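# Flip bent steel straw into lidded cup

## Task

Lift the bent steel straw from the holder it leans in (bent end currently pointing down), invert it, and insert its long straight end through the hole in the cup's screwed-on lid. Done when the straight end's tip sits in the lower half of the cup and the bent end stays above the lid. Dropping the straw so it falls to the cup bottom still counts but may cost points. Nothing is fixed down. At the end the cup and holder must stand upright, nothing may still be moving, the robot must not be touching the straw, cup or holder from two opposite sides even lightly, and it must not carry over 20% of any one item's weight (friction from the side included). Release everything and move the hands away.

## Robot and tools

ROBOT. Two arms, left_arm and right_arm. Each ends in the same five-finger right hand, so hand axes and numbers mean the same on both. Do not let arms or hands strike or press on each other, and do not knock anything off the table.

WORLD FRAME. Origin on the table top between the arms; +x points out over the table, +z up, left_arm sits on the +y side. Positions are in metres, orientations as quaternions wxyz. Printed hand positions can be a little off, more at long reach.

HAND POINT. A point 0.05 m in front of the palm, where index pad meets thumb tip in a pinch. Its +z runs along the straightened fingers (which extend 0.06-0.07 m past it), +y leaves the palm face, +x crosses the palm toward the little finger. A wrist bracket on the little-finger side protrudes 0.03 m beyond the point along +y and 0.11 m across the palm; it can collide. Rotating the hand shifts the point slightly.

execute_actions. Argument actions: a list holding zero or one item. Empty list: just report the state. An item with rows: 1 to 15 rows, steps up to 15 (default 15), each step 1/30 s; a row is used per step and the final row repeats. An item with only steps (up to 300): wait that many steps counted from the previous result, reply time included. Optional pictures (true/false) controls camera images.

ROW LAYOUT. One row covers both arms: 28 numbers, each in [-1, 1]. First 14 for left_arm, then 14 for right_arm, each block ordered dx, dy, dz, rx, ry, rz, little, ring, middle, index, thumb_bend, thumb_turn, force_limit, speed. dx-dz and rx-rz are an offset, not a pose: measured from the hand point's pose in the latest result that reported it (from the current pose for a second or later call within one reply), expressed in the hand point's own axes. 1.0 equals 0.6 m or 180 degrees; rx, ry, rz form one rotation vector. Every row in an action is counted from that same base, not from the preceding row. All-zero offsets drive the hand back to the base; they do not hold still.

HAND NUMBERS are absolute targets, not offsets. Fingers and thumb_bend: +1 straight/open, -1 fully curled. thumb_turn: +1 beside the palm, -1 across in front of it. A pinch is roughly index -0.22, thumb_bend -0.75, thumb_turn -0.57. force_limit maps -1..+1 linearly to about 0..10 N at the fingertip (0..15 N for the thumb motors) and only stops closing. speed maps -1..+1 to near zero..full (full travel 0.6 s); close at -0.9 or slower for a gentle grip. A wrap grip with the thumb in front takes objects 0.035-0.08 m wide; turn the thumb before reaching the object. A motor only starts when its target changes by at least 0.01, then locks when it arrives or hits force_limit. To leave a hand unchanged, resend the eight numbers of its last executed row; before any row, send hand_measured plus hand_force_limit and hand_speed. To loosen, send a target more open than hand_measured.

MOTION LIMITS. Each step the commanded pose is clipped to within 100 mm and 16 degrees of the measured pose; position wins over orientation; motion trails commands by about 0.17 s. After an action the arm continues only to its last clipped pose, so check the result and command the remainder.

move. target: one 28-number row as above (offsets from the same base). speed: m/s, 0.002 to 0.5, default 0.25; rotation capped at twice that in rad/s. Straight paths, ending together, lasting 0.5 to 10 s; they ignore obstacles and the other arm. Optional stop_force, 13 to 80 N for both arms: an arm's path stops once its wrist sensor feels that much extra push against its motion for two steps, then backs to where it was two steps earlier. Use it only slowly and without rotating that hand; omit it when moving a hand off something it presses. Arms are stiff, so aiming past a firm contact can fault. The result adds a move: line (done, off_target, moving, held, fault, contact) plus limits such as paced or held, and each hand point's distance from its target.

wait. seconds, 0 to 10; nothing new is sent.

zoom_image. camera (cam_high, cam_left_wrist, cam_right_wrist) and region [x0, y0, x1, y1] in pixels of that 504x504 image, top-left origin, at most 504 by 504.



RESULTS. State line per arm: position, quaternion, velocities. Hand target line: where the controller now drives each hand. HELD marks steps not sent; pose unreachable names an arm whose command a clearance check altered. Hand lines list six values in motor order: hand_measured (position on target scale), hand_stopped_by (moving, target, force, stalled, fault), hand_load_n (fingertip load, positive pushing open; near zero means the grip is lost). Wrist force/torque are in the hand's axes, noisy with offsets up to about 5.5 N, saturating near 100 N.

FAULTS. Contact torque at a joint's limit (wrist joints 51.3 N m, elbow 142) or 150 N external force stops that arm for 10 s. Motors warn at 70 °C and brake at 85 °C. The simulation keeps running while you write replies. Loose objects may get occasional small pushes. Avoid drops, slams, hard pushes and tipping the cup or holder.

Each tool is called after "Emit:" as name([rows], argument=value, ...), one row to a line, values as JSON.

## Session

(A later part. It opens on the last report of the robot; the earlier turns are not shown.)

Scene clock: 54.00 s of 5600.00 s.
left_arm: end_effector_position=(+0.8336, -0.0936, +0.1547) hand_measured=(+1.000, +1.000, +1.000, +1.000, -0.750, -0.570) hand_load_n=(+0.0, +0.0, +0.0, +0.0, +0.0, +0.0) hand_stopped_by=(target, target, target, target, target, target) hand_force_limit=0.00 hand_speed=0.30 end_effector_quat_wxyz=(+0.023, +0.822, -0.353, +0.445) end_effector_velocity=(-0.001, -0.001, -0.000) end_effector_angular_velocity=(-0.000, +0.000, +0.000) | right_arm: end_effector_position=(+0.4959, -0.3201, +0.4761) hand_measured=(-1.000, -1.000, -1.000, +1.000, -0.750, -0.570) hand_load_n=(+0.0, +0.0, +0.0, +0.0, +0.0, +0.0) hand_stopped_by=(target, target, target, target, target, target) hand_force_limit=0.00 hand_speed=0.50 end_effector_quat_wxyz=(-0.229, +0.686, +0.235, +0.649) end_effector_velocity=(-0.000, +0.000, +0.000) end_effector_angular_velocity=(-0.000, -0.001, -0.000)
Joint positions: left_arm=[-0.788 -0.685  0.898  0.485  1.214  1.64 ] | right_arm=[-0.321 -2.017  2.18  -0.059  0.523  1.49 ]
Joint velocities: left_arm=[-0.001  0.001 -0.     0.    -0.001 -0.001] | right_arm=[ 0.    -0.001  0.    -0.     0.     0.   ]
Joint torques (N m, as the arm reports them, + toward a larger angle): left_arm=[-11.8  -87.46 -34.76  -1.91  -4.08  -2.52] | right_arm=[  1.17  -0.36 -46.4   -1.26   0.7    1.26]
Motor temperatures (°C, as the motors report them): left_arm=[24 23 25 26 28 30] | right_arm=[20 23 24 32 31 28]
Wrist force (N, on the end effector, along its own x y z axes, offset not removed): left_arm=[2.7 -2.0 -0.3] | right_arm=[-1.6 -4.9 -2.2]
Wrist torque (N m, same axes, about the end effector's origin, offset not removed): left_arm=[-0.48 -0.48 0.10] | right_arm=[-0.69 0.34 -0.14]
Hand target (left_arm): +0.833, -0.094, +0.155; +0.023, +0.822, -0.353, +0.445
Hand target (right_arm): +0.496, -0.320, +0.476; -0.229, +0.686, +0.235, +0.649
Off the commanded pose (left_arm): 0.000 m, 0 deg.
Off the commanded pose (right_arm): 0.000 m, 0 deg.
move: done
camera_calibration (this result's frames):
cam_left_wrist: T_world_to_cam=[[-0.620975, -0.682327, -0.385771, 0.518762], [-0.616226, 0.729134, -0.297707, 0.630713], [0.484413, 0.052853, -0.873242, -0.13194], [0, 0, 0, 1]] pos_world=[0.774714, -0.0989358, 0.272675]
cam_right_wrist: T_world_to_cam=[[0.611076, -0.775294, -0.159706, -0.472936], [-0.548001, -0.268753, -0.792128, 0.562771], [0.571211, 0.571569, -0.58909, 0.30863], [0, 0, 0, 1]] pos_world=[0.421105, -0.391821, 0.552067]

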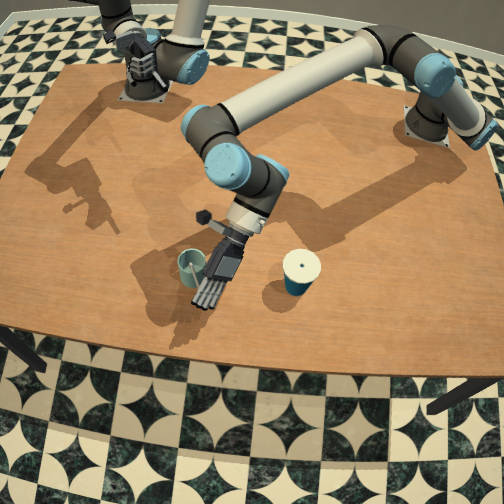

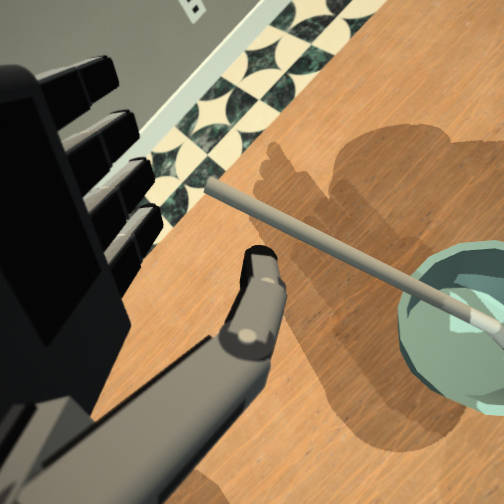

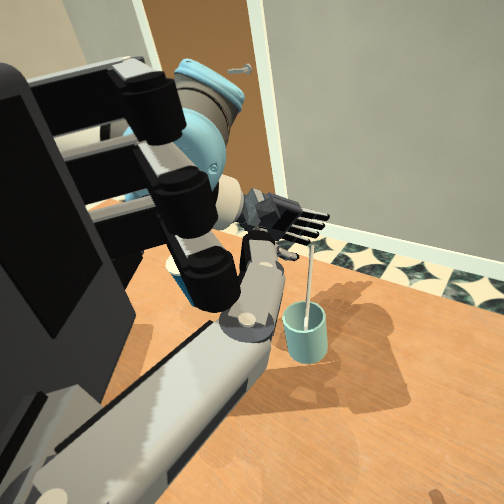

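Emit:
move(target=[0.008,0.011,0.032,0,0,0,1,1,1,1,-0.75,-0.57,0,0.3, 0,0,0,0,0,0,-1,-1,-1,1,-0.75,-0.57,0,0.5], speed=0.04)

Emit:
move(target=[0,0,0,0,0,0,1,1,1,0.1,-0.75,-0.57,0,0, 0,0,0,0,0,0,-1,-1,-1,1,-0.75,-0.57,0,0.5], speed=0.04)

Emit:
zoom_image(camera="cam_right_wrist", region=[270, 210, 350, 290])

Scene clock: 58.03 s of 5600.00 s.
left_arm: end_effector_position=(+0.8449, -0.1078, +0.1450) hand_measured=(+1.000, +1.000, +1.000, +1.000, -0.750, -0.570) hand_load_n=(+0.0, +0.0, +0.0, +0.0, +0.0, +0.0) hand_stopped_by=(target, target, target, target, target, target) hand_force_limit=0.00 hand_speed=0.30 end_effector_quat_wxyz=(+0.023, +0.822, -0.353, +0.445) end_effector_velocity=(+0.001, -0.002, -0.001) end_effector_angular_velocity=(-0.000, +0.000, -0.000) | right_arm: end_effector_position=(+0.4959, -0.3201, +0.4761) hand_measured=(-1.000, -1.000, -1.000, +1.000, -0.750, -0.570) hand_load_n=(+0.0, +0.0, +0.0, +0.0, +0.0, +0.0) hand_stopped_by=(target, target, target, target, target, target) hand_force_limit=0.00 hand_speed=0.50 end_effector_quat_wxyz=(-0.229, +0.686, +0.235, +0.649) end_effector_velocity=(+0.000, -0.000, -0.001) end_effector_angular_velocity=(+0.001, +0.002, +0.000)
Joint positions: left_arm=[-0.788 -0.642  0.837  0.504  1.214  1.64 ] | right_arm=[-0.321 -2.017  2.18  -0.059  0.523  1.49 ]
Joint velocities: left_arm=[-0.     0.006 -0.009  0.004  0.     0.   ] | right_arm=[-0.     0.001  0.001 -0.    -0.001  0.   ]
Joint torques (N m, as the arm reports them, + toward a larger angle): left_arm=[ 20.87 -90.27 -51.11   3.9    1.96   1.89] | right_arm=[  1.62  -0.9  -46.86  -1.09   0.59   1.09]
Motor temperatures (°C, as the motors report them): left_arm=[24 23 25 26 28 30] | right_arm=[20 23 24 32 31 28]
Wrist force (N, on the end effector, along its own x y z axes, offset not removed): left_arm=[0.0 -0.9 -2.1] | right_arm=[1.4 0.6 0.9]
Wrist torque (N m, same axes, about the end effector's origin, offset not removed): left_arm=[-0.25 0.06 -0.09] | right_arm=[0.03 -0.05 0.06]
Hand target (left_arm): +0.845, -0.108, +0.145; +0.023, +0.822, -0.353, +0.445
Hand target (right_arm): +0.496, -0.320, +0.476; -0.229, +0.686, +0.235, +0.649
Off the commanded pose (left_arm): 0.000 m, 0 deg.
Off the commanded pose (right_arm): 0.000 m, 0 deg.
After step 90, 0.13 s passed at rest.
move: done
camera_calibration (this result's frames):
cam_left_wrist: T_world_to_cam=[[-0.620966, -0.682335, -0.385773, 0.512394], [-0.616204, 0.72913, -0.297762, 0.64516], [0.484452, 0.0528142, -0.873222, -0.145113], [0, 0, 0, 1]] pos_world=[0.786029, -0.113117, 0.263056]
cam_right_wrist: T_world_to_cam=[[0.611076, -0.775294, -0.159706, -0.472936], [-0.548001, -0.268753, -0.792128, 0.56277], [0.571211, 0.571569, -0.58909, 0.30863], [0, 0, 0, 1]] pos_world=[0.421105, -0.391821, 0.552067]

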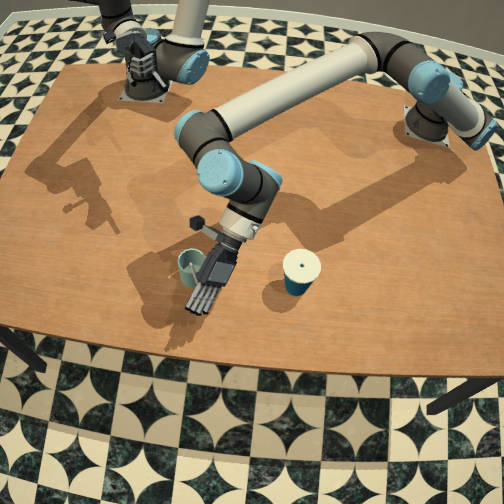

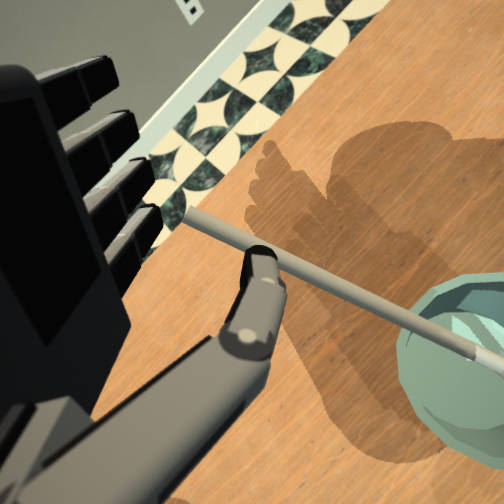

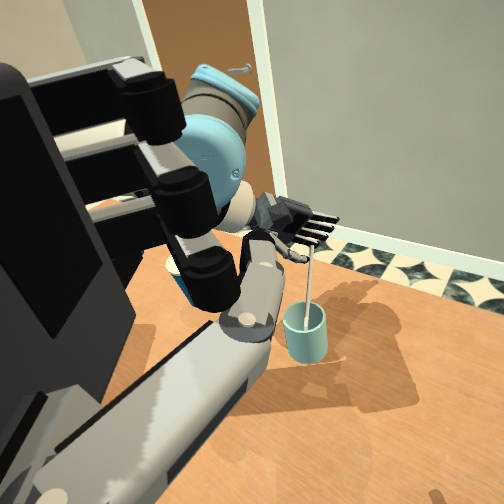

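Scene clock: 58.87 s of 5600.00 s.
left_arm: end_effector_position=(+0.8449, -0.1078, +0.1450) hand_measured=(+1.000, +1.000, +1.000, +0.100, -0.750, -0.570) hand_load_n=(+0.0, +0.0, +0.0, +0.0, +0.0, +0.0) hand_stopped_by=(target, target, target, target, target, target) hand_force_limit=0.00 hand_speed=0.00 end_effector_quat_wxyz=(+0.023, +0.822, -0.353, +0.445) end_effector_velocity=(+0.000, +0.001, +0.001) end_effector_angular_velocity=(+0.001, +0.000, +0.001) | right_arm: end_effector_position=(+0.4959, -0.3201, +0.4761) hand_measured=(-1.000, -1.000, -1.000, +1.000, -0.750, -0.570) hand_load_n=(+0.0, +0.0, +0.0, +0.0, +0.0, +0.0) hand_stopped_by=(target, target, target, target, target, target) hand_force_limit=0.00 hand_speed=0.50 end_effector_quat_wxyz=(-0.229, +0.686, +0.235, +0.649) end_effector_velocity=(-0.000, -0.000, -0.001) end_effector_angular_velocity=(+0.000, +0.001, -0.001)
Joint positions: left_arm=[-0.788 -0.642  0.837  0.504  1.214  1.64 ] | right_arm=[-0.321 -2.017  2.18  -0.059  0.523  1.49 ]
Joint velocities: left_arm=[ 0.001 -0.001  0.     0.001  0.     0.   ] | right_arm=[ 0.    -0.     0.001  0.     0.001 -0.   ]
Joint torques (N m, as the arm reports them, + toward a larger angle): left_arm=[  17.31 -121.71  -32.03   -1.84    1.65    1.81] | right_arm=[  2.38  -1.56 -46.15  -1.28   0.69   1.1 ]
Motor temperatures (°C, as the motors report them): left_arm=[24 23 25 26 28 30] | right_arm=[20 23 24 32 31 28]
Wrist force (N, on the end effector, along its own x y z axes, offset not removed): left_arm=[5.1 -4.2 1.6] | right_arm=[-0.3 0.4 0.7]
Wrist torque (N m, same axes, about the end effector's origin, offset not removed): left_arm=[-1.06 -0.92 -0.03] | right_arm=[-0.11 0.29 -0.07]
Hand target (left_arm): +0.845, -0.108, +0.145; +0.023, +0.822, -0.353, +0.445
Hand target (right_arm): +0.496, -0.320, +0.476; -0.229, +0.686, +0.235, +0.649
Off the commanded pose (left_arm): 0.000 m, 0 deg.
Off the commanded pose (right_arm): 0.000 m, 0 deg.
move: done
camera_calibration (this result's frames):
cam_left_wrist: T_world_to_cam=[[-0.620972, -0.682328, -0.385775, 0.512393], [-0.61621, 0.729135, -0.297737, 0.645152], [0.484436, 0.0528319, -0.87323, -0.145125], [0, 0, 0, 1]] pos_world=[0.786035, -0.113116, 0.263026]
cam_right_wrist: T_world_to_cam=[[0.611076, -0.775294, -0.159706, -0.472936], [-0.548001, -0.268753, -0.792128, 0.56277], [0.571211, 0.571569, -0.58909, 0.30863], [0, 0, 0, 1]] pos_world=[0.421105, -0.391821, 0.552067]

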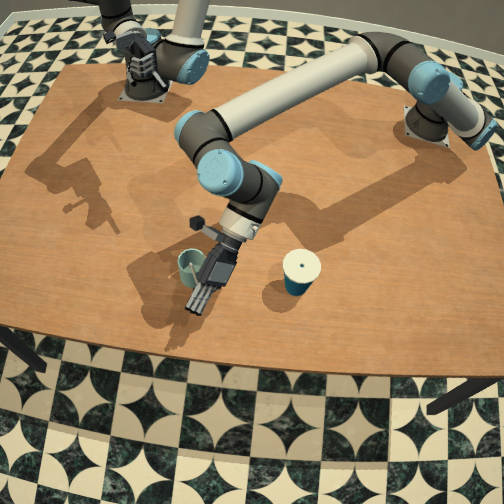

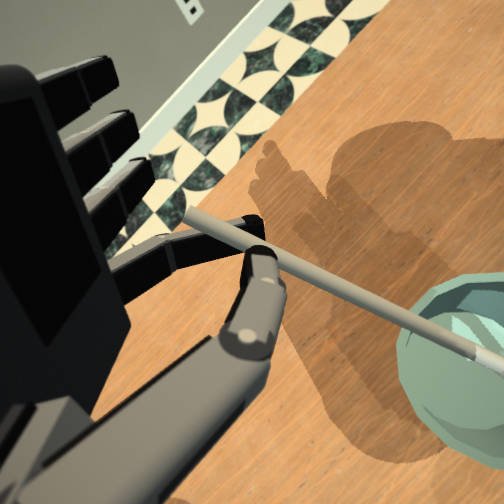

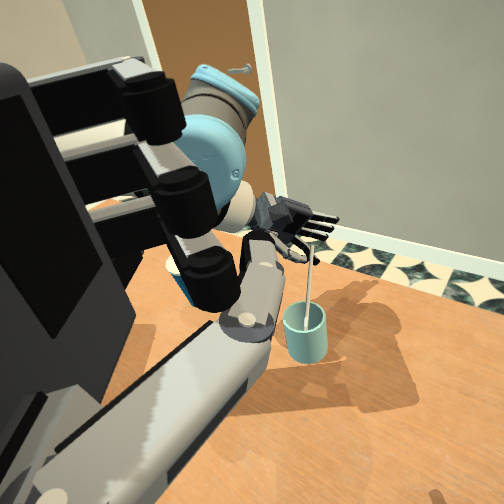

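Region (270, 210, 350, 290) of cam_right_wrist's 504x504 image, scaled by 6.300, with more detail than that image has.

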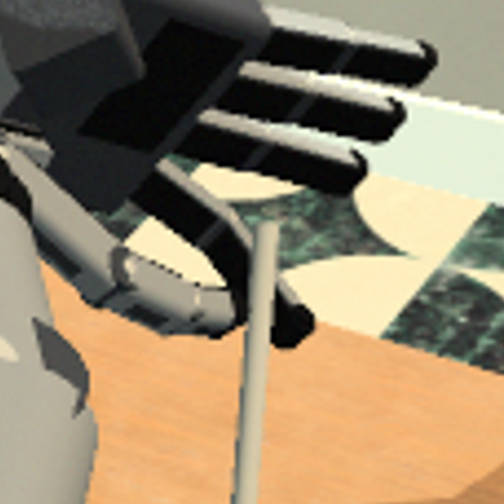

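Close, then lift 13 cm vertically.

Emit:
move(target=[0,0,0,0,0,0,1,1,1,-0.3,-0.75,-0.57,0.5,-0.8, 0,0,0,0,0,0,-1,-1,-1,1,-0.75,-0.57,0,0.5], speed=0.04)

Emit:
move(target=[0.162,-0.065,-0.127,0,0,0,1,1,1,-0.3,-0.75,-0.57,0.5,-0.8, 0,0,0,0,0,0,-1,-1,-1,1,-0.75,-0.57,0,0.5], speed=0.07)

Scene clock: 63.47 s of 5600.00 s.
left_arm: end_effector_position=(+0.8449, -0.1078, +0.1450) hand_measured=(+1.000, +1.000, +1.000, -0.118, -0.748, -0.570) hand_load_n=(+0.0, +0.0, +0.0, +10.0, +3.5, -2.0) hand_stopped_by=(target, target, target, force, target, target) hand_force_limit=0.50 hand_speed=-0.80 end_effector_quat_wxyz=(+0.023, +0.822, -0.353, +0.445) end_effector_velocity=(+0.001, +0.000, +0.002) end_effector_angular_velocity=(-0.001, -0.001, +0.001) | right_arm: end_effector_position=(+0.4959, -0.3201, +0.4761) hand_measured=(-1.000, -1.000, -1.000, +1.000, -0.750, -0.570) hand_load_n=(+0.0, +0.0, +0.0, +0.0, +0.0, +0.0) hand_stopped_by=(target, target, target, target, target, target) hand_force_limit=0.00 hand_speed=0.50 end_effector_quat_wxyz=(-0.229, +0.686, +0.235, +0.649) end_effector_velocity=(-0.000, +0.000, +0.001) end_effector_angular_velocity=(-0.001, -0.001, +0.000)
Joint positions: left_arm=[-0.788 -0.642  0.837  0.504  1.214  1.64 ] | right_arm=[-0.321 -2.017  2.18  -0.059  0.523  1.49 ]
Joint velocities: left_arm=[ 0.    -0.001 -0.     0.    -0.001 -0.   ] | right_arm=[-0.    -0.001 -0.    -0.    -0.    -0.001]
Joint torques (N m, as the arm reports them, + toward a larger angle): left_arm=[   9.65 -114.06  -33.53   -1.53    0.34    1.6 ] | right_arm=[  0.58  -0.34 -46.39  -1.26   0.59   1.32]
Motor temperatures (°C, as the motors report them): left_arm=[24 23 25 26 28 30] | right_arm=[20 23 24 32 31 28]
Wrist force (N, on the end effector, along its own x y z axes, offset not removed): left_arm=[0.2 -5.4 -3.5] | right_arm=[0.8 0.2 -0.2]
Wrist torque (N m, same axes, about the end effector's origin, offset not removed): left_arm=[-0.80 0.06 -0.51] | right_arm=[-0.04 0.11 0.17]
Hand target (left_arm): +0.845, -0.108, +0.145; +0.023, +0.822, -0.353, +0.445
Hand target (right_arm): +0.496, -0.320, +0.476; -0.229, +0.686, +0.235, +0.649
Off the commanded pose (left_arm): 0.000 m, 0 deg.
Off the commanded pose (right_arm): 0.000 m, 0 deg.
After step 90, 0.67 s passed at rest.
move: done
camera_calibration (this result's frames):
cam_left_wrist: T_world_to_cam=[[-0.620966, -0.682336, -0.385771, 0.512398], [-0.616205, 0.729129, -0.297762, 0.64516], [0.48445, 0.0528135, -0.873223, -0.145114], [0, 0, 0, 1]] pos_world=[0.786033, -0.113114, 0.263056]
cam_right_wrist: T_world_to_cam=[[0.611076, -0.775294, -0.159706, -0.472936], [-0.548001, -0.268753, -0.792128, 0.562771], [0.571211, 0.571569, -0.58909, 0.30863], [0, 0, 0, 1]] pos_world=[0.421105, -0.391821, 0.552067]

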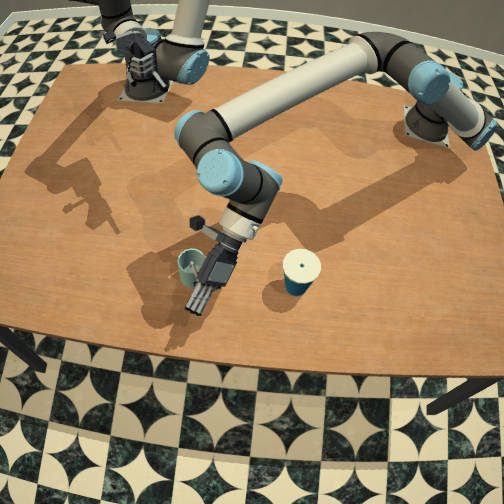

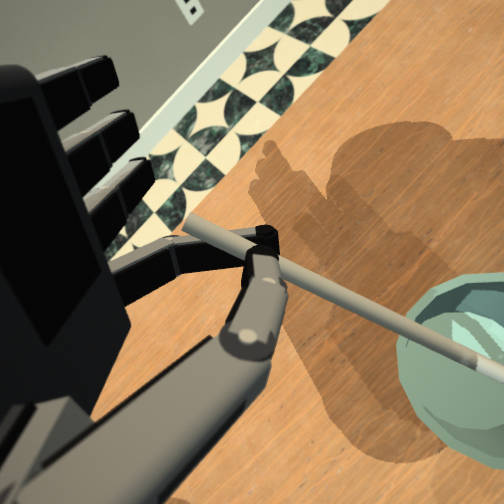

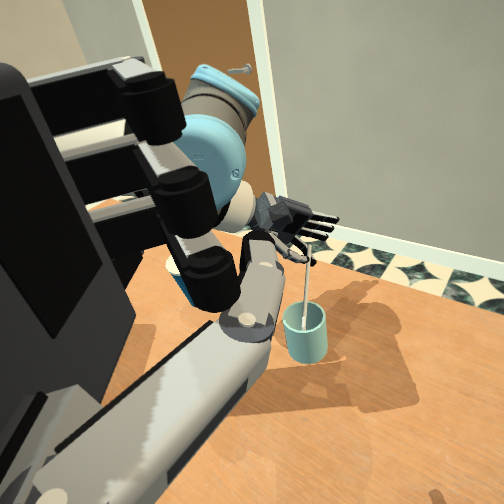

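Scene clock: 65.77 s of 5600.00 s.
left_arm: end_effector_position=(+0.8481, -0.1058, +0.2743) hand_measured=(+1.000, +1.000, +1.000, -0.118, -0.748, -0.570) hand_load_n=(+0.0, +0.0, +0.0, +6.5, +5.0, +1.0) hand_stopped_by=(target, target, target, force, target, target) hand_force_limit=0.50 hand_speed=-0.80 end_effector_quat_wxyz=(+0.023, +0.822, -0.353, +0.445) end_effector_velocity=(-0.001, -0.001, +0.002) end_effector_angular_velocity=(+0.000, +0.000, -0.001) | right_arm: end_effector_position=(+0.4959, -0.3201, +0.4761) hand_measured=(-1.000, -1.000, -1.000, +1.000, -0.750, -0.570) hand_load_n=(+0.0, +0.0, +0.0, +0.0, +0.0, +0.0) hand_stopped_by=(target, target, target, target, target, target) hand_force_limit=0.00 hand_speed=0.50 end_effector_quat_wxyz=(-0.229, +0.686, +0.235, +0.649) end_effector_velocity=(-0.000, +0.000, +0.001) end_effector_angular_velocity=(-0.002, -0.003, +0.000)
Joint positions: left_arm=[-0.784 -0.669  0.658  0.708  1.217  1.643] | right_arm=[-0.321 -2.017  2.18  -0.059  0.523  1.49 ]
Joint velocities: left_arm=[-0.001  0.001 -0.006  0.005  0.    -0.   ] | right_arm=[ 0.    -0.002 -0.    -0.    -0.    -0.001]
Joint torques (N m, as the arm reports them, + toward a larger angle): left_arm=[ 21.14 -91.72 -52.01   3.92   1.89   1.56] | right_arm=[  0.53  -1.49 -46.44  -1.4    0.81   1.31]
Motor temperatures (°C, as the motors report them): left_arm=[24 23 25 26 28 30] | right_arm=[20 23 24 32 31 28]
Wrist force (N, on the end effector, along its own x y z axes, offset not removed): left_arm=[-5.4 1.2 -1.2] | right_arm=[-1.0 1.0 -1.4]
Wrist torque (N m, same axes, about the end effector's origin, offset not removed): left_arm=[-0.08 0.75 -0.31] | right_arm=[0.22 0.39 -0.08]
Hand target (left_arm): +0.848, -0.106, +0.275; +0.023, +0.822, -0.353, +0.445
Hand target (right_arm): +0.496, -0.320, +0.476; -0.229, +0.686, +0.235, +0.649
Off the commanded pose (left_arm): 0.000 m, 0 deg.
Off the commanded pose (right_arm): 0.000 m, 0 deg.
move: done
camera_calibration (this result's frames):
cam_left_wrist: T_world_to_cam=[[-0.620932, -0.682373, -0.38576, 0.565489], [-0.616155, 0.729102, -0.29793, 0.684207], [0.484558, 0.0526942, -0.873171, -0.0339595], [0, 0, 0, 1]] pos_world=[0.789163, -0.111193, 0.392336]
cam_right_wrist: T_world_to_cam=[[0.611076, -0.775294, -0.159705, -0.472936], [-0.548001, -0.268753, -0.792128, 0.56277], [0.571211, 0.571569, -0.58909, 0.30863], [0, 0, 0, 1]] pos_world=[0.421105, -0.391821, 0.552067]

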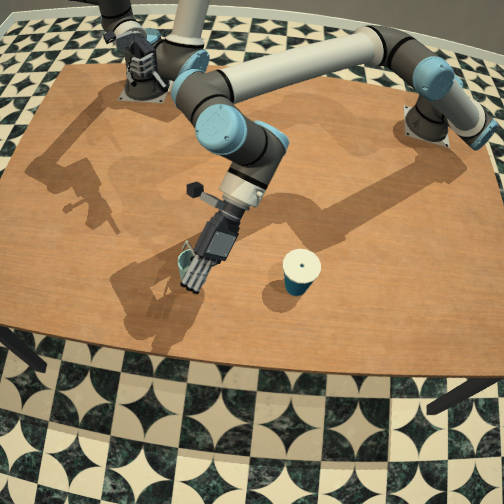

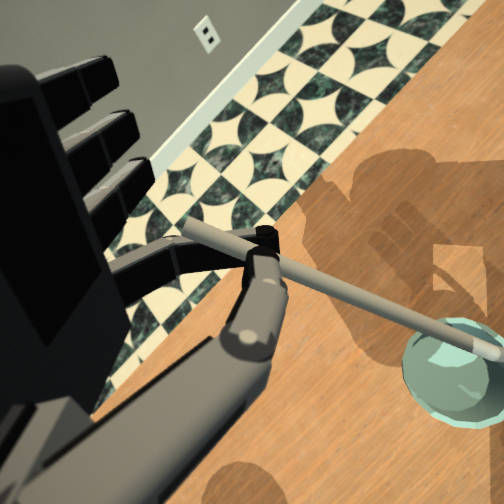

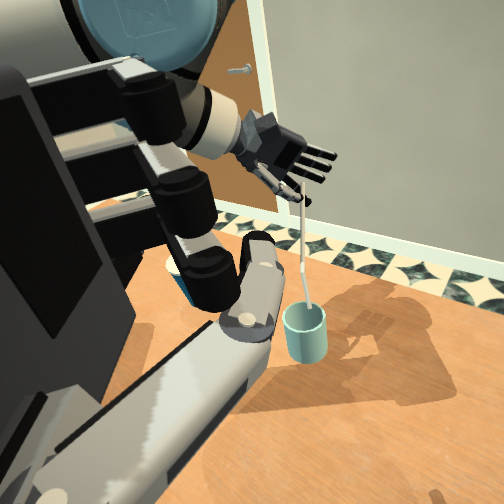

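Emit:
move(target=[0,0,0,0,0,0,1,1,1,-0.35,-0.75,-0.57,1,-0.9, 0,0,0,0,0,0,-1,-1,-1,1,-0.75,-0.57,0,0.5], speed=0.04)

Emit:
move(target=[-0.103,-0.157,-0.238,-0.175,0.208,-0.754,1,1,1,-0.35,-0.75,-0.57,1,-0.9, 0,0,0,0,0,0,-1,-1,-1,1,-0.75,-0.57,0,0.5], speed=0.25)

Scene clock: 72.13 s of 5600.00 s.
left_arm: end_effector_position=(+0.8481, -0.1059, +0.2742) hand_measured=(+1.000, +1.000, +1.000, -0.130, -0.746, -0.570) hand_load_n=(+0.0, +0.0, +0.0, +10.5, +6.0, +0.5) hand_stopped_by=(target, target, target, force, target, target) hand_force_limit=1.00 hand_speed=-0.90 end_effector_quat_wxyz=(+0.023, +0.822, -0.353, +0.445) end_effector_velocity=(-0.001, -0.001, -0.001) end_effector_angular_velocity=(+0.000, +0.000, -0.002) | right_arm: end_effector_position=(+0.4959, -0.3201, +0.4761) hand_measured=(-1.000, -1.000, -1.000, +1.000, -0.750, -0.570) hand_load_n=(+0.0, +0.0, +0.0, +0.0, +0.0, +0.0) hand_stopped_by=(target, target, target, target, target, target) hand_force_limit=0.00 hand_speed=0.50 end_effector_quat_wxyz=(-0.229, +0.686, +0.235, +0.649) end_effector_velocity=(+0.001, -0.001, -0.001) end_effector_angular_velocity=(+0.001, +0.002, -0.001)
Joint positions: left_arm=[-0.784 -0.668  0.657  0.708  1.217  1.643] | right_arm=[-0.321 -2.017  2.18  -0.059  0.523  1.49 ]
Joint velocities: left_arm=[-0.001  0.001  0.    -0.001  0.001 -0.   ] | right_arm=[-0.     0.002 -0.    -0.     0.001 -0.   ]
Joint torques (N m, as the arm reports them, + toward a larger angle): left_arm=[  16.43 -121.75  -32.95   -1.84    1.4    -1.67] | right_arm=[  0.7   -0.77 -46.49  -1.31   0.61   1.24]
Motor temperatures (°C, as the motors report them): left_arm=[24 23 25 26 28 30] | right_arm=[20 23 24 32 31 28]
Wrist force (N, on the end effector, along its own x y z axes, offset not removed): left_arm=[-3.2 2.5 2.3] | right_arm=[-3.4 0.9 -2.2]
Wrist torque (N m, same axes, about the end effector's origin, offset not removed): left_arm=[-0.12 0.15 -0.39] | right_arm=[0.30 0.90 0.06]
Hand target (left_arm): +0.848, -0.106, +0.274; +0.023, +0.822, -0.353, +0.445
Hand target (right_arm): +0.496, -0.320, +0.476; -0.229, +0.686, +0.235, +0.649
Off the commanded pose (left_arm): 0.000 m, 0 deg.
Off the commanded pose (right_arm): 0.000 m, 0 deg.
After step 90, 2.67 s passed at rest.
move: done
camera_calibration (this result's frames):
cam_left_wrist: T_world_to_cam=[[-0.62096, -0.682348, -0.385759, 0.565459], [-0.616198, 0.729119, -0.297799, 0.684184], [0.484467, 0.0527829, -0.873215, -0.0340081], [0, 0, 0, 1]] pos_world=[0.789196, -0.111216, 0.392184]
cam_right_wrist: T_world_to_cam=[[0.611076, -0.775294, -0.159706, -0.472936], [-0.548001, -0.268753, -0.792128, 0.56277], [0.571211, 0.571569, -0.58909, 0.30863], [0, 0, 0, 1]] pos_world=[0.421105, -0.391821, 0.552067]

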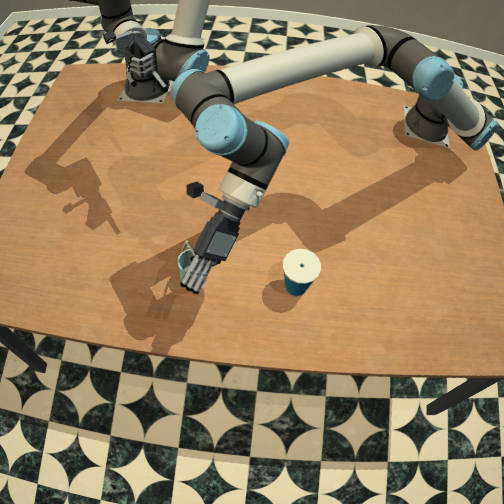

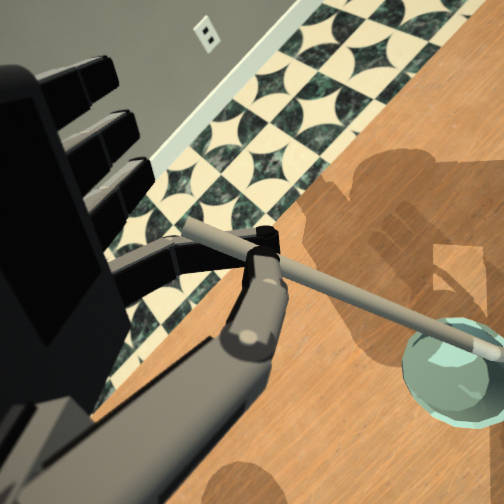

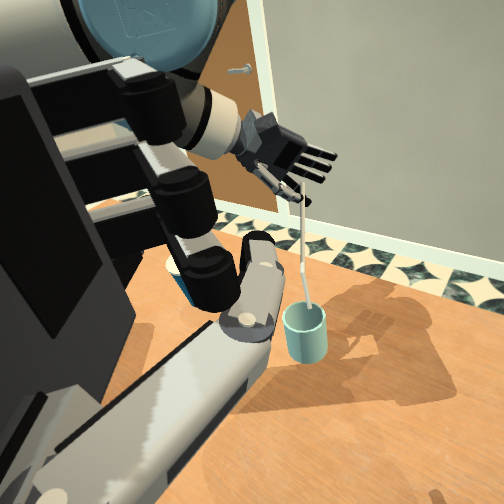

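Scene clock: 77.70 s of 5600.00 s.
left_arm: end_effector_position=(+0.7805, +0.0492, +0.3393) hand_measured=(+1.000, +1.000, +1.000, -0.130, -0.746, -0.570) hand_load_n=(+0.0, +0.0, +0.0, +10.5, +6.0, +0.5) hand_stopped_by=(target, target, target, force, target, target) hand_force_limit=1.00 hand_speed=-0.90 end_effector_quat_wxyz=(+0.664, +0.454, +0.541, +0.247) end_effector_velocity=(-0.000, +0.001, +0.000) end_effector_angular_velocity=(-0.013, +0.006, +0.006) | right_arm: end_effector_position=(+0.4959, -0.3201, +0.4761) hand_measured=(-1.000, -1.000, -1.000, +1.000, -0.750, -0.570) hand_load_n=(+0.0, +0.0, +0.0, +0.0, +0.0, +0.0) hand_stopped_by=(target, target, target, target, target, target) hand_force_limit=0.00 hand_speed=0.50 end_effector_quat_wxyz=(-0.229, +0.686, +0.235, +0.649) end_effector_velocity=(-0.000, -0.000, -0.000) end_effector_angular_velocity=(+0.000, +0.001, -0.001)
Joint positions: left_arm=[-0.868 -1.073  1.685 -0.615  0.924 -0.514] | right_arm=[-0.321 -2.017  2.18  -0.059  0.523  1.49 ]
Joint velocities: left_arm=[-0.003 -0.    -0.001  0.003 -0.008 -0.015] | right_arm=[-0.    -0.     0.     0.     0.001  0.   ]
Joint torques (N m, as the arm reports them, + toward a larger angle): left_arm=[-15.03 -90.57 -46.81   0.85  -3.38  -2.59] | right_arm=[  1.34  -2.02 -46.4   -1.27   0.77   1.16]
Motor temperatures (°C, as the motors report them): left_arm=[24 23 25 26 28 30] | right_arm=[20 23 24 32 31 28]
Wrist force (N, on the end effector, along its own x y z axes, offset not removed): left_arm=[0.6 -3.2 -1.6] | right_arm=[1.3 1.3 -1.2]
Wrist torque (N m, same axes, about the end effector's origin, offset not removed): left_arm=[-1.10 -0.08 -0.19] | right_arm=[0.28 0.01 0.08]
Hand target (left_arm): +0.780, +0.049, +0.339; +0.664, +0.454, +0.541, +0.247
Hand target (right_arm): +0.496, -0.320, +0.476; -0.229, +0.686, +0.235, +0.649
Off the commanded pose (left_arm): 0.001 m, 0 deg.
Off the commanded pose (right_arm): 0.000 m, 0 deg.
move: done
camera_calibration (this result's frames):
cam_left_wrist: T_world_to_cam=[[0.150761, 0.348889, 0.924958, -0.443407], [-0.753336, -0.56531, 0.33602, 0.504504], [0.640122, -0.747463, 0.177604, -0.391221], [0, 0, 0, 1]] pos_world=[0.697339, 0.147477, 0.310092]
cam_right_wrist: T_world_to_cam=[[0.611076, -0.775294, -0.159706, -0.472936], [-0.548001, -0.268753, -0.792128, 0.56277], [0.571211, 0.571569, -0.58909, 0.30863], [0, 0, 0, 1]] pos_world=[0.421105, -0.391821, 0.552067]

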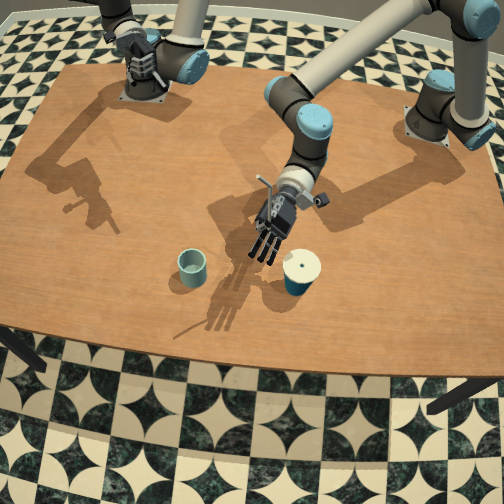

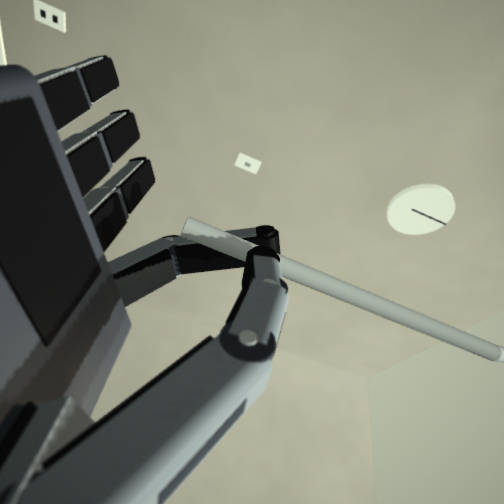

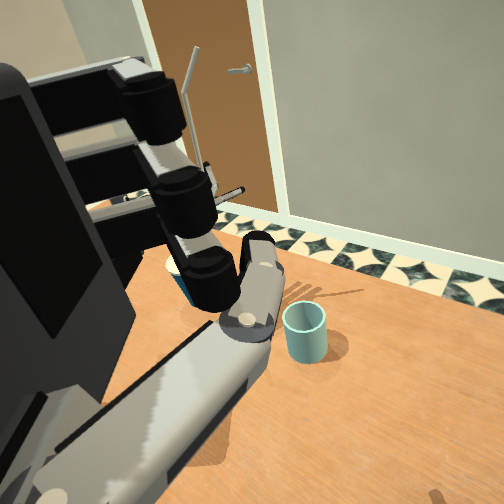

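Emit:
move(target=[0,0,0,0,0,0,1,1,1,-0.35,-0.75,-0.57,1,-0.9, 0.052,-0.15,0.62,0,0,0.18,-1,-1,-1,1,-0.75,-0.57,0,0.5], speed=0.3)

Scene clock: 85.50 s of 5600.00 s.
left_arm: end_effector_position=(+0.7805, +0.0492, +0.3394) hand_measured=(+1.000, +1.000, +1.000, -0.130, -0.746, -0.570) hand_load_n=(+0.0, +0.0, +0.0, +10.5, +6.0, +0.5) hand_stopped_by=(target, target, target, force, target, target) hand_force_limit=1.00 hand_speed=-0.90 end_effector_quat_wxyz=(+0.664, +0.454, +0.541, +0.247) end_effector_velocity=(+0.001, +0.001, +0.001) end_effector_angular_velocity=(-0.001, -0.001, +0.002) | right_arm: end_effector_position=(+0.7325, -0.0188, +0.4892) hand_measured=(-1.000, -1.000, -1.000, +1.000, -0.750, -0.570) hand_load_n=(+0.0, +0.0, +0.0, +0.0, +0.0, +0.0) hand_stopped_by=(target, target, target, target, target, target) hand_force_limit=0.00 hand_speed=0.50 end_effector_quat_wxyz=(-0.401, +0.725, +0.035, +0.559) end_effector_velocity=(+0.002, +0.002, -0.000) end_effector_angular_velocity=(+0.002, +0.003, +0.000)
Joint positions: left_arm=[-0.868 -1.074  1.685 -0.615  0.924 -0.514] | right_arm=[ 0.321 -1.412  1.595 -0.126  1.163  2.122]
Joint velocities: left_arm=[ 0.001 -0.001 -0.001 -0.    -0.     0.   ] | right_arm=[ 0.003  0.005 -0.006  0.002  0.002  0.003]
Joint torques (N m, as the arm reports them, + toward a larger angle): left_arm=[ 20.61 -81.56 -27.57  -4.69   2.23   1.81] | right_arm=[  8.08 -43.81 -52.7    2.34   2.26   2.86]
Motor temperatures (°C, as the motors report them): left_arm=[24 23 25 26 28 30] | right_arm=[20 23 24 32 31 28]
Wrist force (N, on the end effector, along its own x y z axes, offset not removed): left_arm=[1.7 -2.0 0.3] | right_arm=[-2.5 -4.1 -1.9]
Wrist torque (N m, same axes, about the end effector's origin, offset not removed): left_arm=[-0.56 -0.42 -0.14] | right_arm=[-0.54 0.69 -0.31]
Hand target (left_arm): +0.780, +0.049, +0.339; +0.664, +0.454, +0.541, +0.247
Hand target (right_arm): +0.733, -0.019, +0.489; -0.401, +0.725, +0.035, +0.559
Off the commanded pose (left_arm): 0.000 m, 0 deg.
Off the commanded pose (right_arm): 0.001 m, 0 deg.
After step 90, 2.80 s passed at rest.
move: done
camera_calibration (this result's frames):
cam_left_wrist: T_world_to_cam=[[0.150751, 0.348906, 0.924953, -0.443417], [-0.753339, -0.565304, 0.336022, 0.504499], [0.64012, -0.74746, 0.177624, -0.391227], [0, 0, 0, 1]] pos_world=[0.697337, 0.14748, 0.310109]
cam_right_wrist: T_world_to_cam=[[0.442259, -0.604603, -0.662466, -0.00895781], [-0.800748, 0.0665316, -0.595295, 0.87886], [0.403993, 0.793743, -0.454711, 0.06996], [0, 0, 0, 1]] pos_world=[0.679444, -0.119418, 0.549059]

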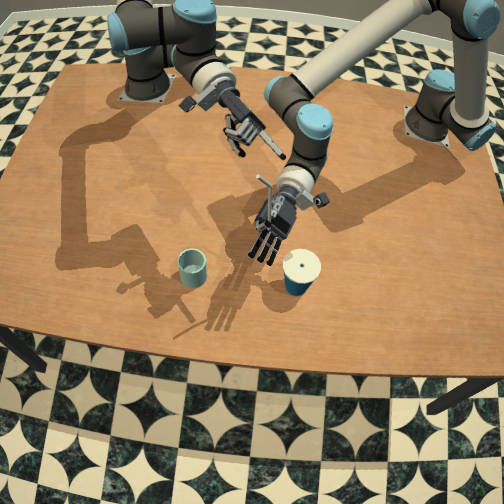

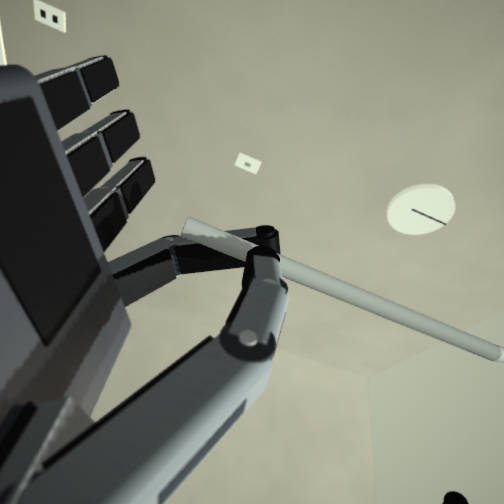

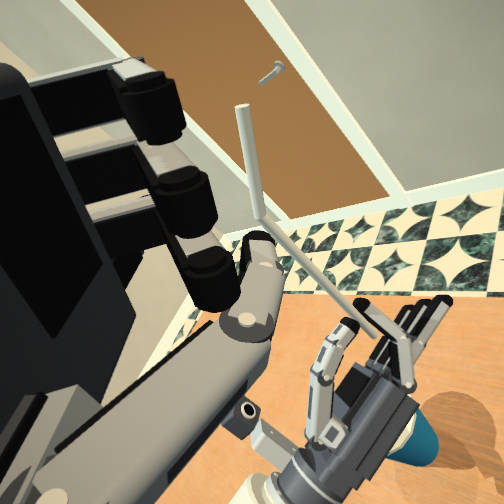

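Emit:
move(target=[0,0,0,0,0,0,1,1,1,-0.35,-0.75,-0.57,1,-0.9, 0.01,-0.005,0.092,0,0,0,-1,-1,-1,1,-0.75,-0.57,0,0.5], speed=0.08)

Emit:
zoom_image(camera="cam_high", region=[220, 130, 320, 230])

Scene clock: 89.30 s of 5600.00 s.
left_arm: end_effector_position=(+0.7805, +0.0492, +0.3394) hand_measured=(+1.000, +1.000, +1.000, -0.130, -0.746, -0.570) hand_load_n=(+0.0, +0.0, +0.0, +10.5, +6.0, +0.5) hand_stopped_by=(target, target, target, force, target, target) hand_force_limit=1.00 hand_speed=-0.90 end_effector_quat_wxyz=(+0.664, +0.454, +0.541, +0.247) end_effector_velocity=(+0.000, +0.000, +0.002) end_effector_angular_velocity=(-0.002, -0.001, +0.001) | right_arm: end_effector_position=(+0.7762, +0.0148, +0.4931) hand_measured=(-1.000, -1.000, -1.000, +1.000, -0.750, -0.570) hand_load_n=(+0.0, +0.0, +0.0, +0.0, +0.0, +0.0) hand_stopped_by=(target, target, target, target, target, target) hand_force_limit=0.00 hand_speed=0.50 end_effector_quat_wxyz=(-0.401, +0.725, +0.035, +0.559) end_effector_velocity=(+0.003, +0.000, +0.000) end_effector_angular_velocity=(-0.000, -0.000, -0.002)
Joint positions: left_arm=[-0.868 -1.074  1.685 -0.615  0.924 -0.514] | right_arm=[ 0.351 -1.322  1.479 -0.101  1.193  2.124]
Joint velocities: left_arm=[-0.    -0.001 -0.001 -0.001 -0.001 -0.   ] | right_arm=[ 0.     0.004 -0.005  0.001  0.002 -0.   ]
Joint torques (N m, as the arm reports them, + toward a larger angle): left_arm=[ 19.15 -64.9  -28.08  -4.46   2.12   1.98] | right_arm=[  8.81 -55.08 -52.7    2.21   2.58   2.78]
Motor temperatures (°C, as the motors report them): left_arm=[24 23 25 26 28 30] | right_arm=[20 23 24 32 31 28]
Wrist force (N, on the end effector, along its own x y z axes, offset not removed): left_arm=[2.8 -2.1 2.3] | right_arm=[1.6 0.8 1.3]
Wrist torque (N m, same axes, about the end effector's origin, offset not removed): left_arm=[-0.77 -0.56 -0.07] | right_arm=[-0.01 -0.10 0.19]
Hand target (left_arm): +0.780, +0.049, +0.339; +0.664, +0.454, +0.541, +0.247
Hand target (right_arm): +0.776, +0.015, +0.493; -0.401, +0.725, +0.035, +0.559
Off the commanded pose (left_arm): 0.000 m, 0 deg.
Off the commanded pose (right_arm): 0.000 m, 0 deg.
move: done
camera_calibration (this result's frames):
cam_left_wrist: T_world_to_cam=[[0.150751, 0.348905, 0.924954, -0.443417], [-0.75334, -0.565304, 0.336021, 0.5045], [0.64012, -0.74746, 0.177624, -0.391227], [0, 0, 0, 1]] pos_world=[0.697337, 0.14748, 0.310109]
cam_right_wrist: T_world_to_cam=[[0.442288, -0.604601, -0.662449, -0.0054108], [-0.800727, 0.0665238, -0.595325, 0.913926], [0.404003, 0.793745, -0.454698, 0.0273151], [0, 0, 0, 1]] pos_world=[0.723163, -0.0857505, 0.552918]

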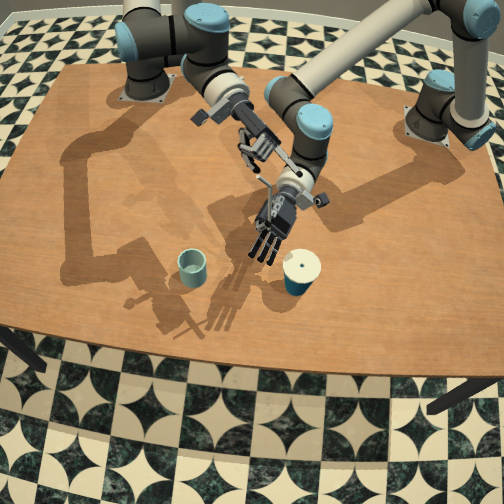

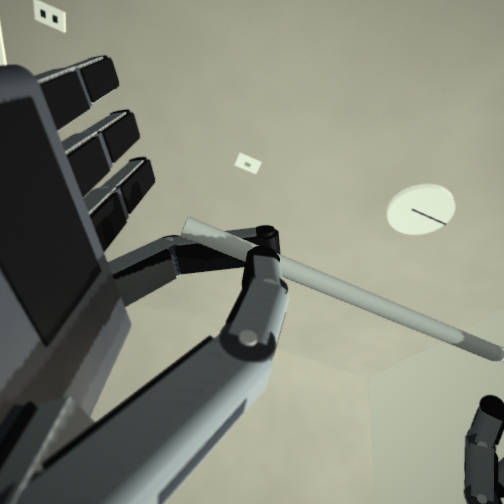

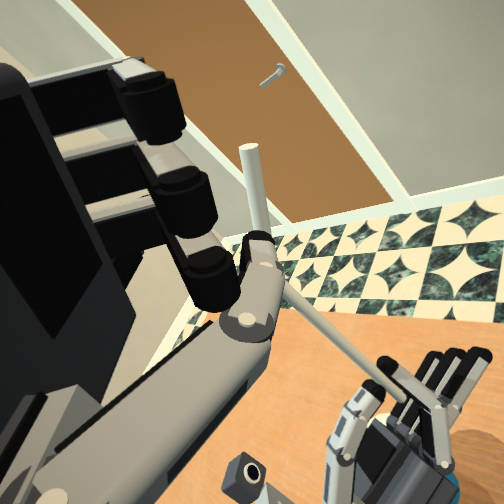

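Region (220, 130, 320, 230) of cam_high's 504x504 image, scaled by 5.040, with more detail than that image has.

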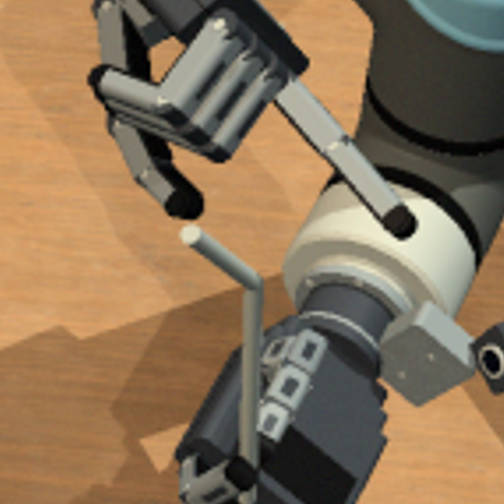

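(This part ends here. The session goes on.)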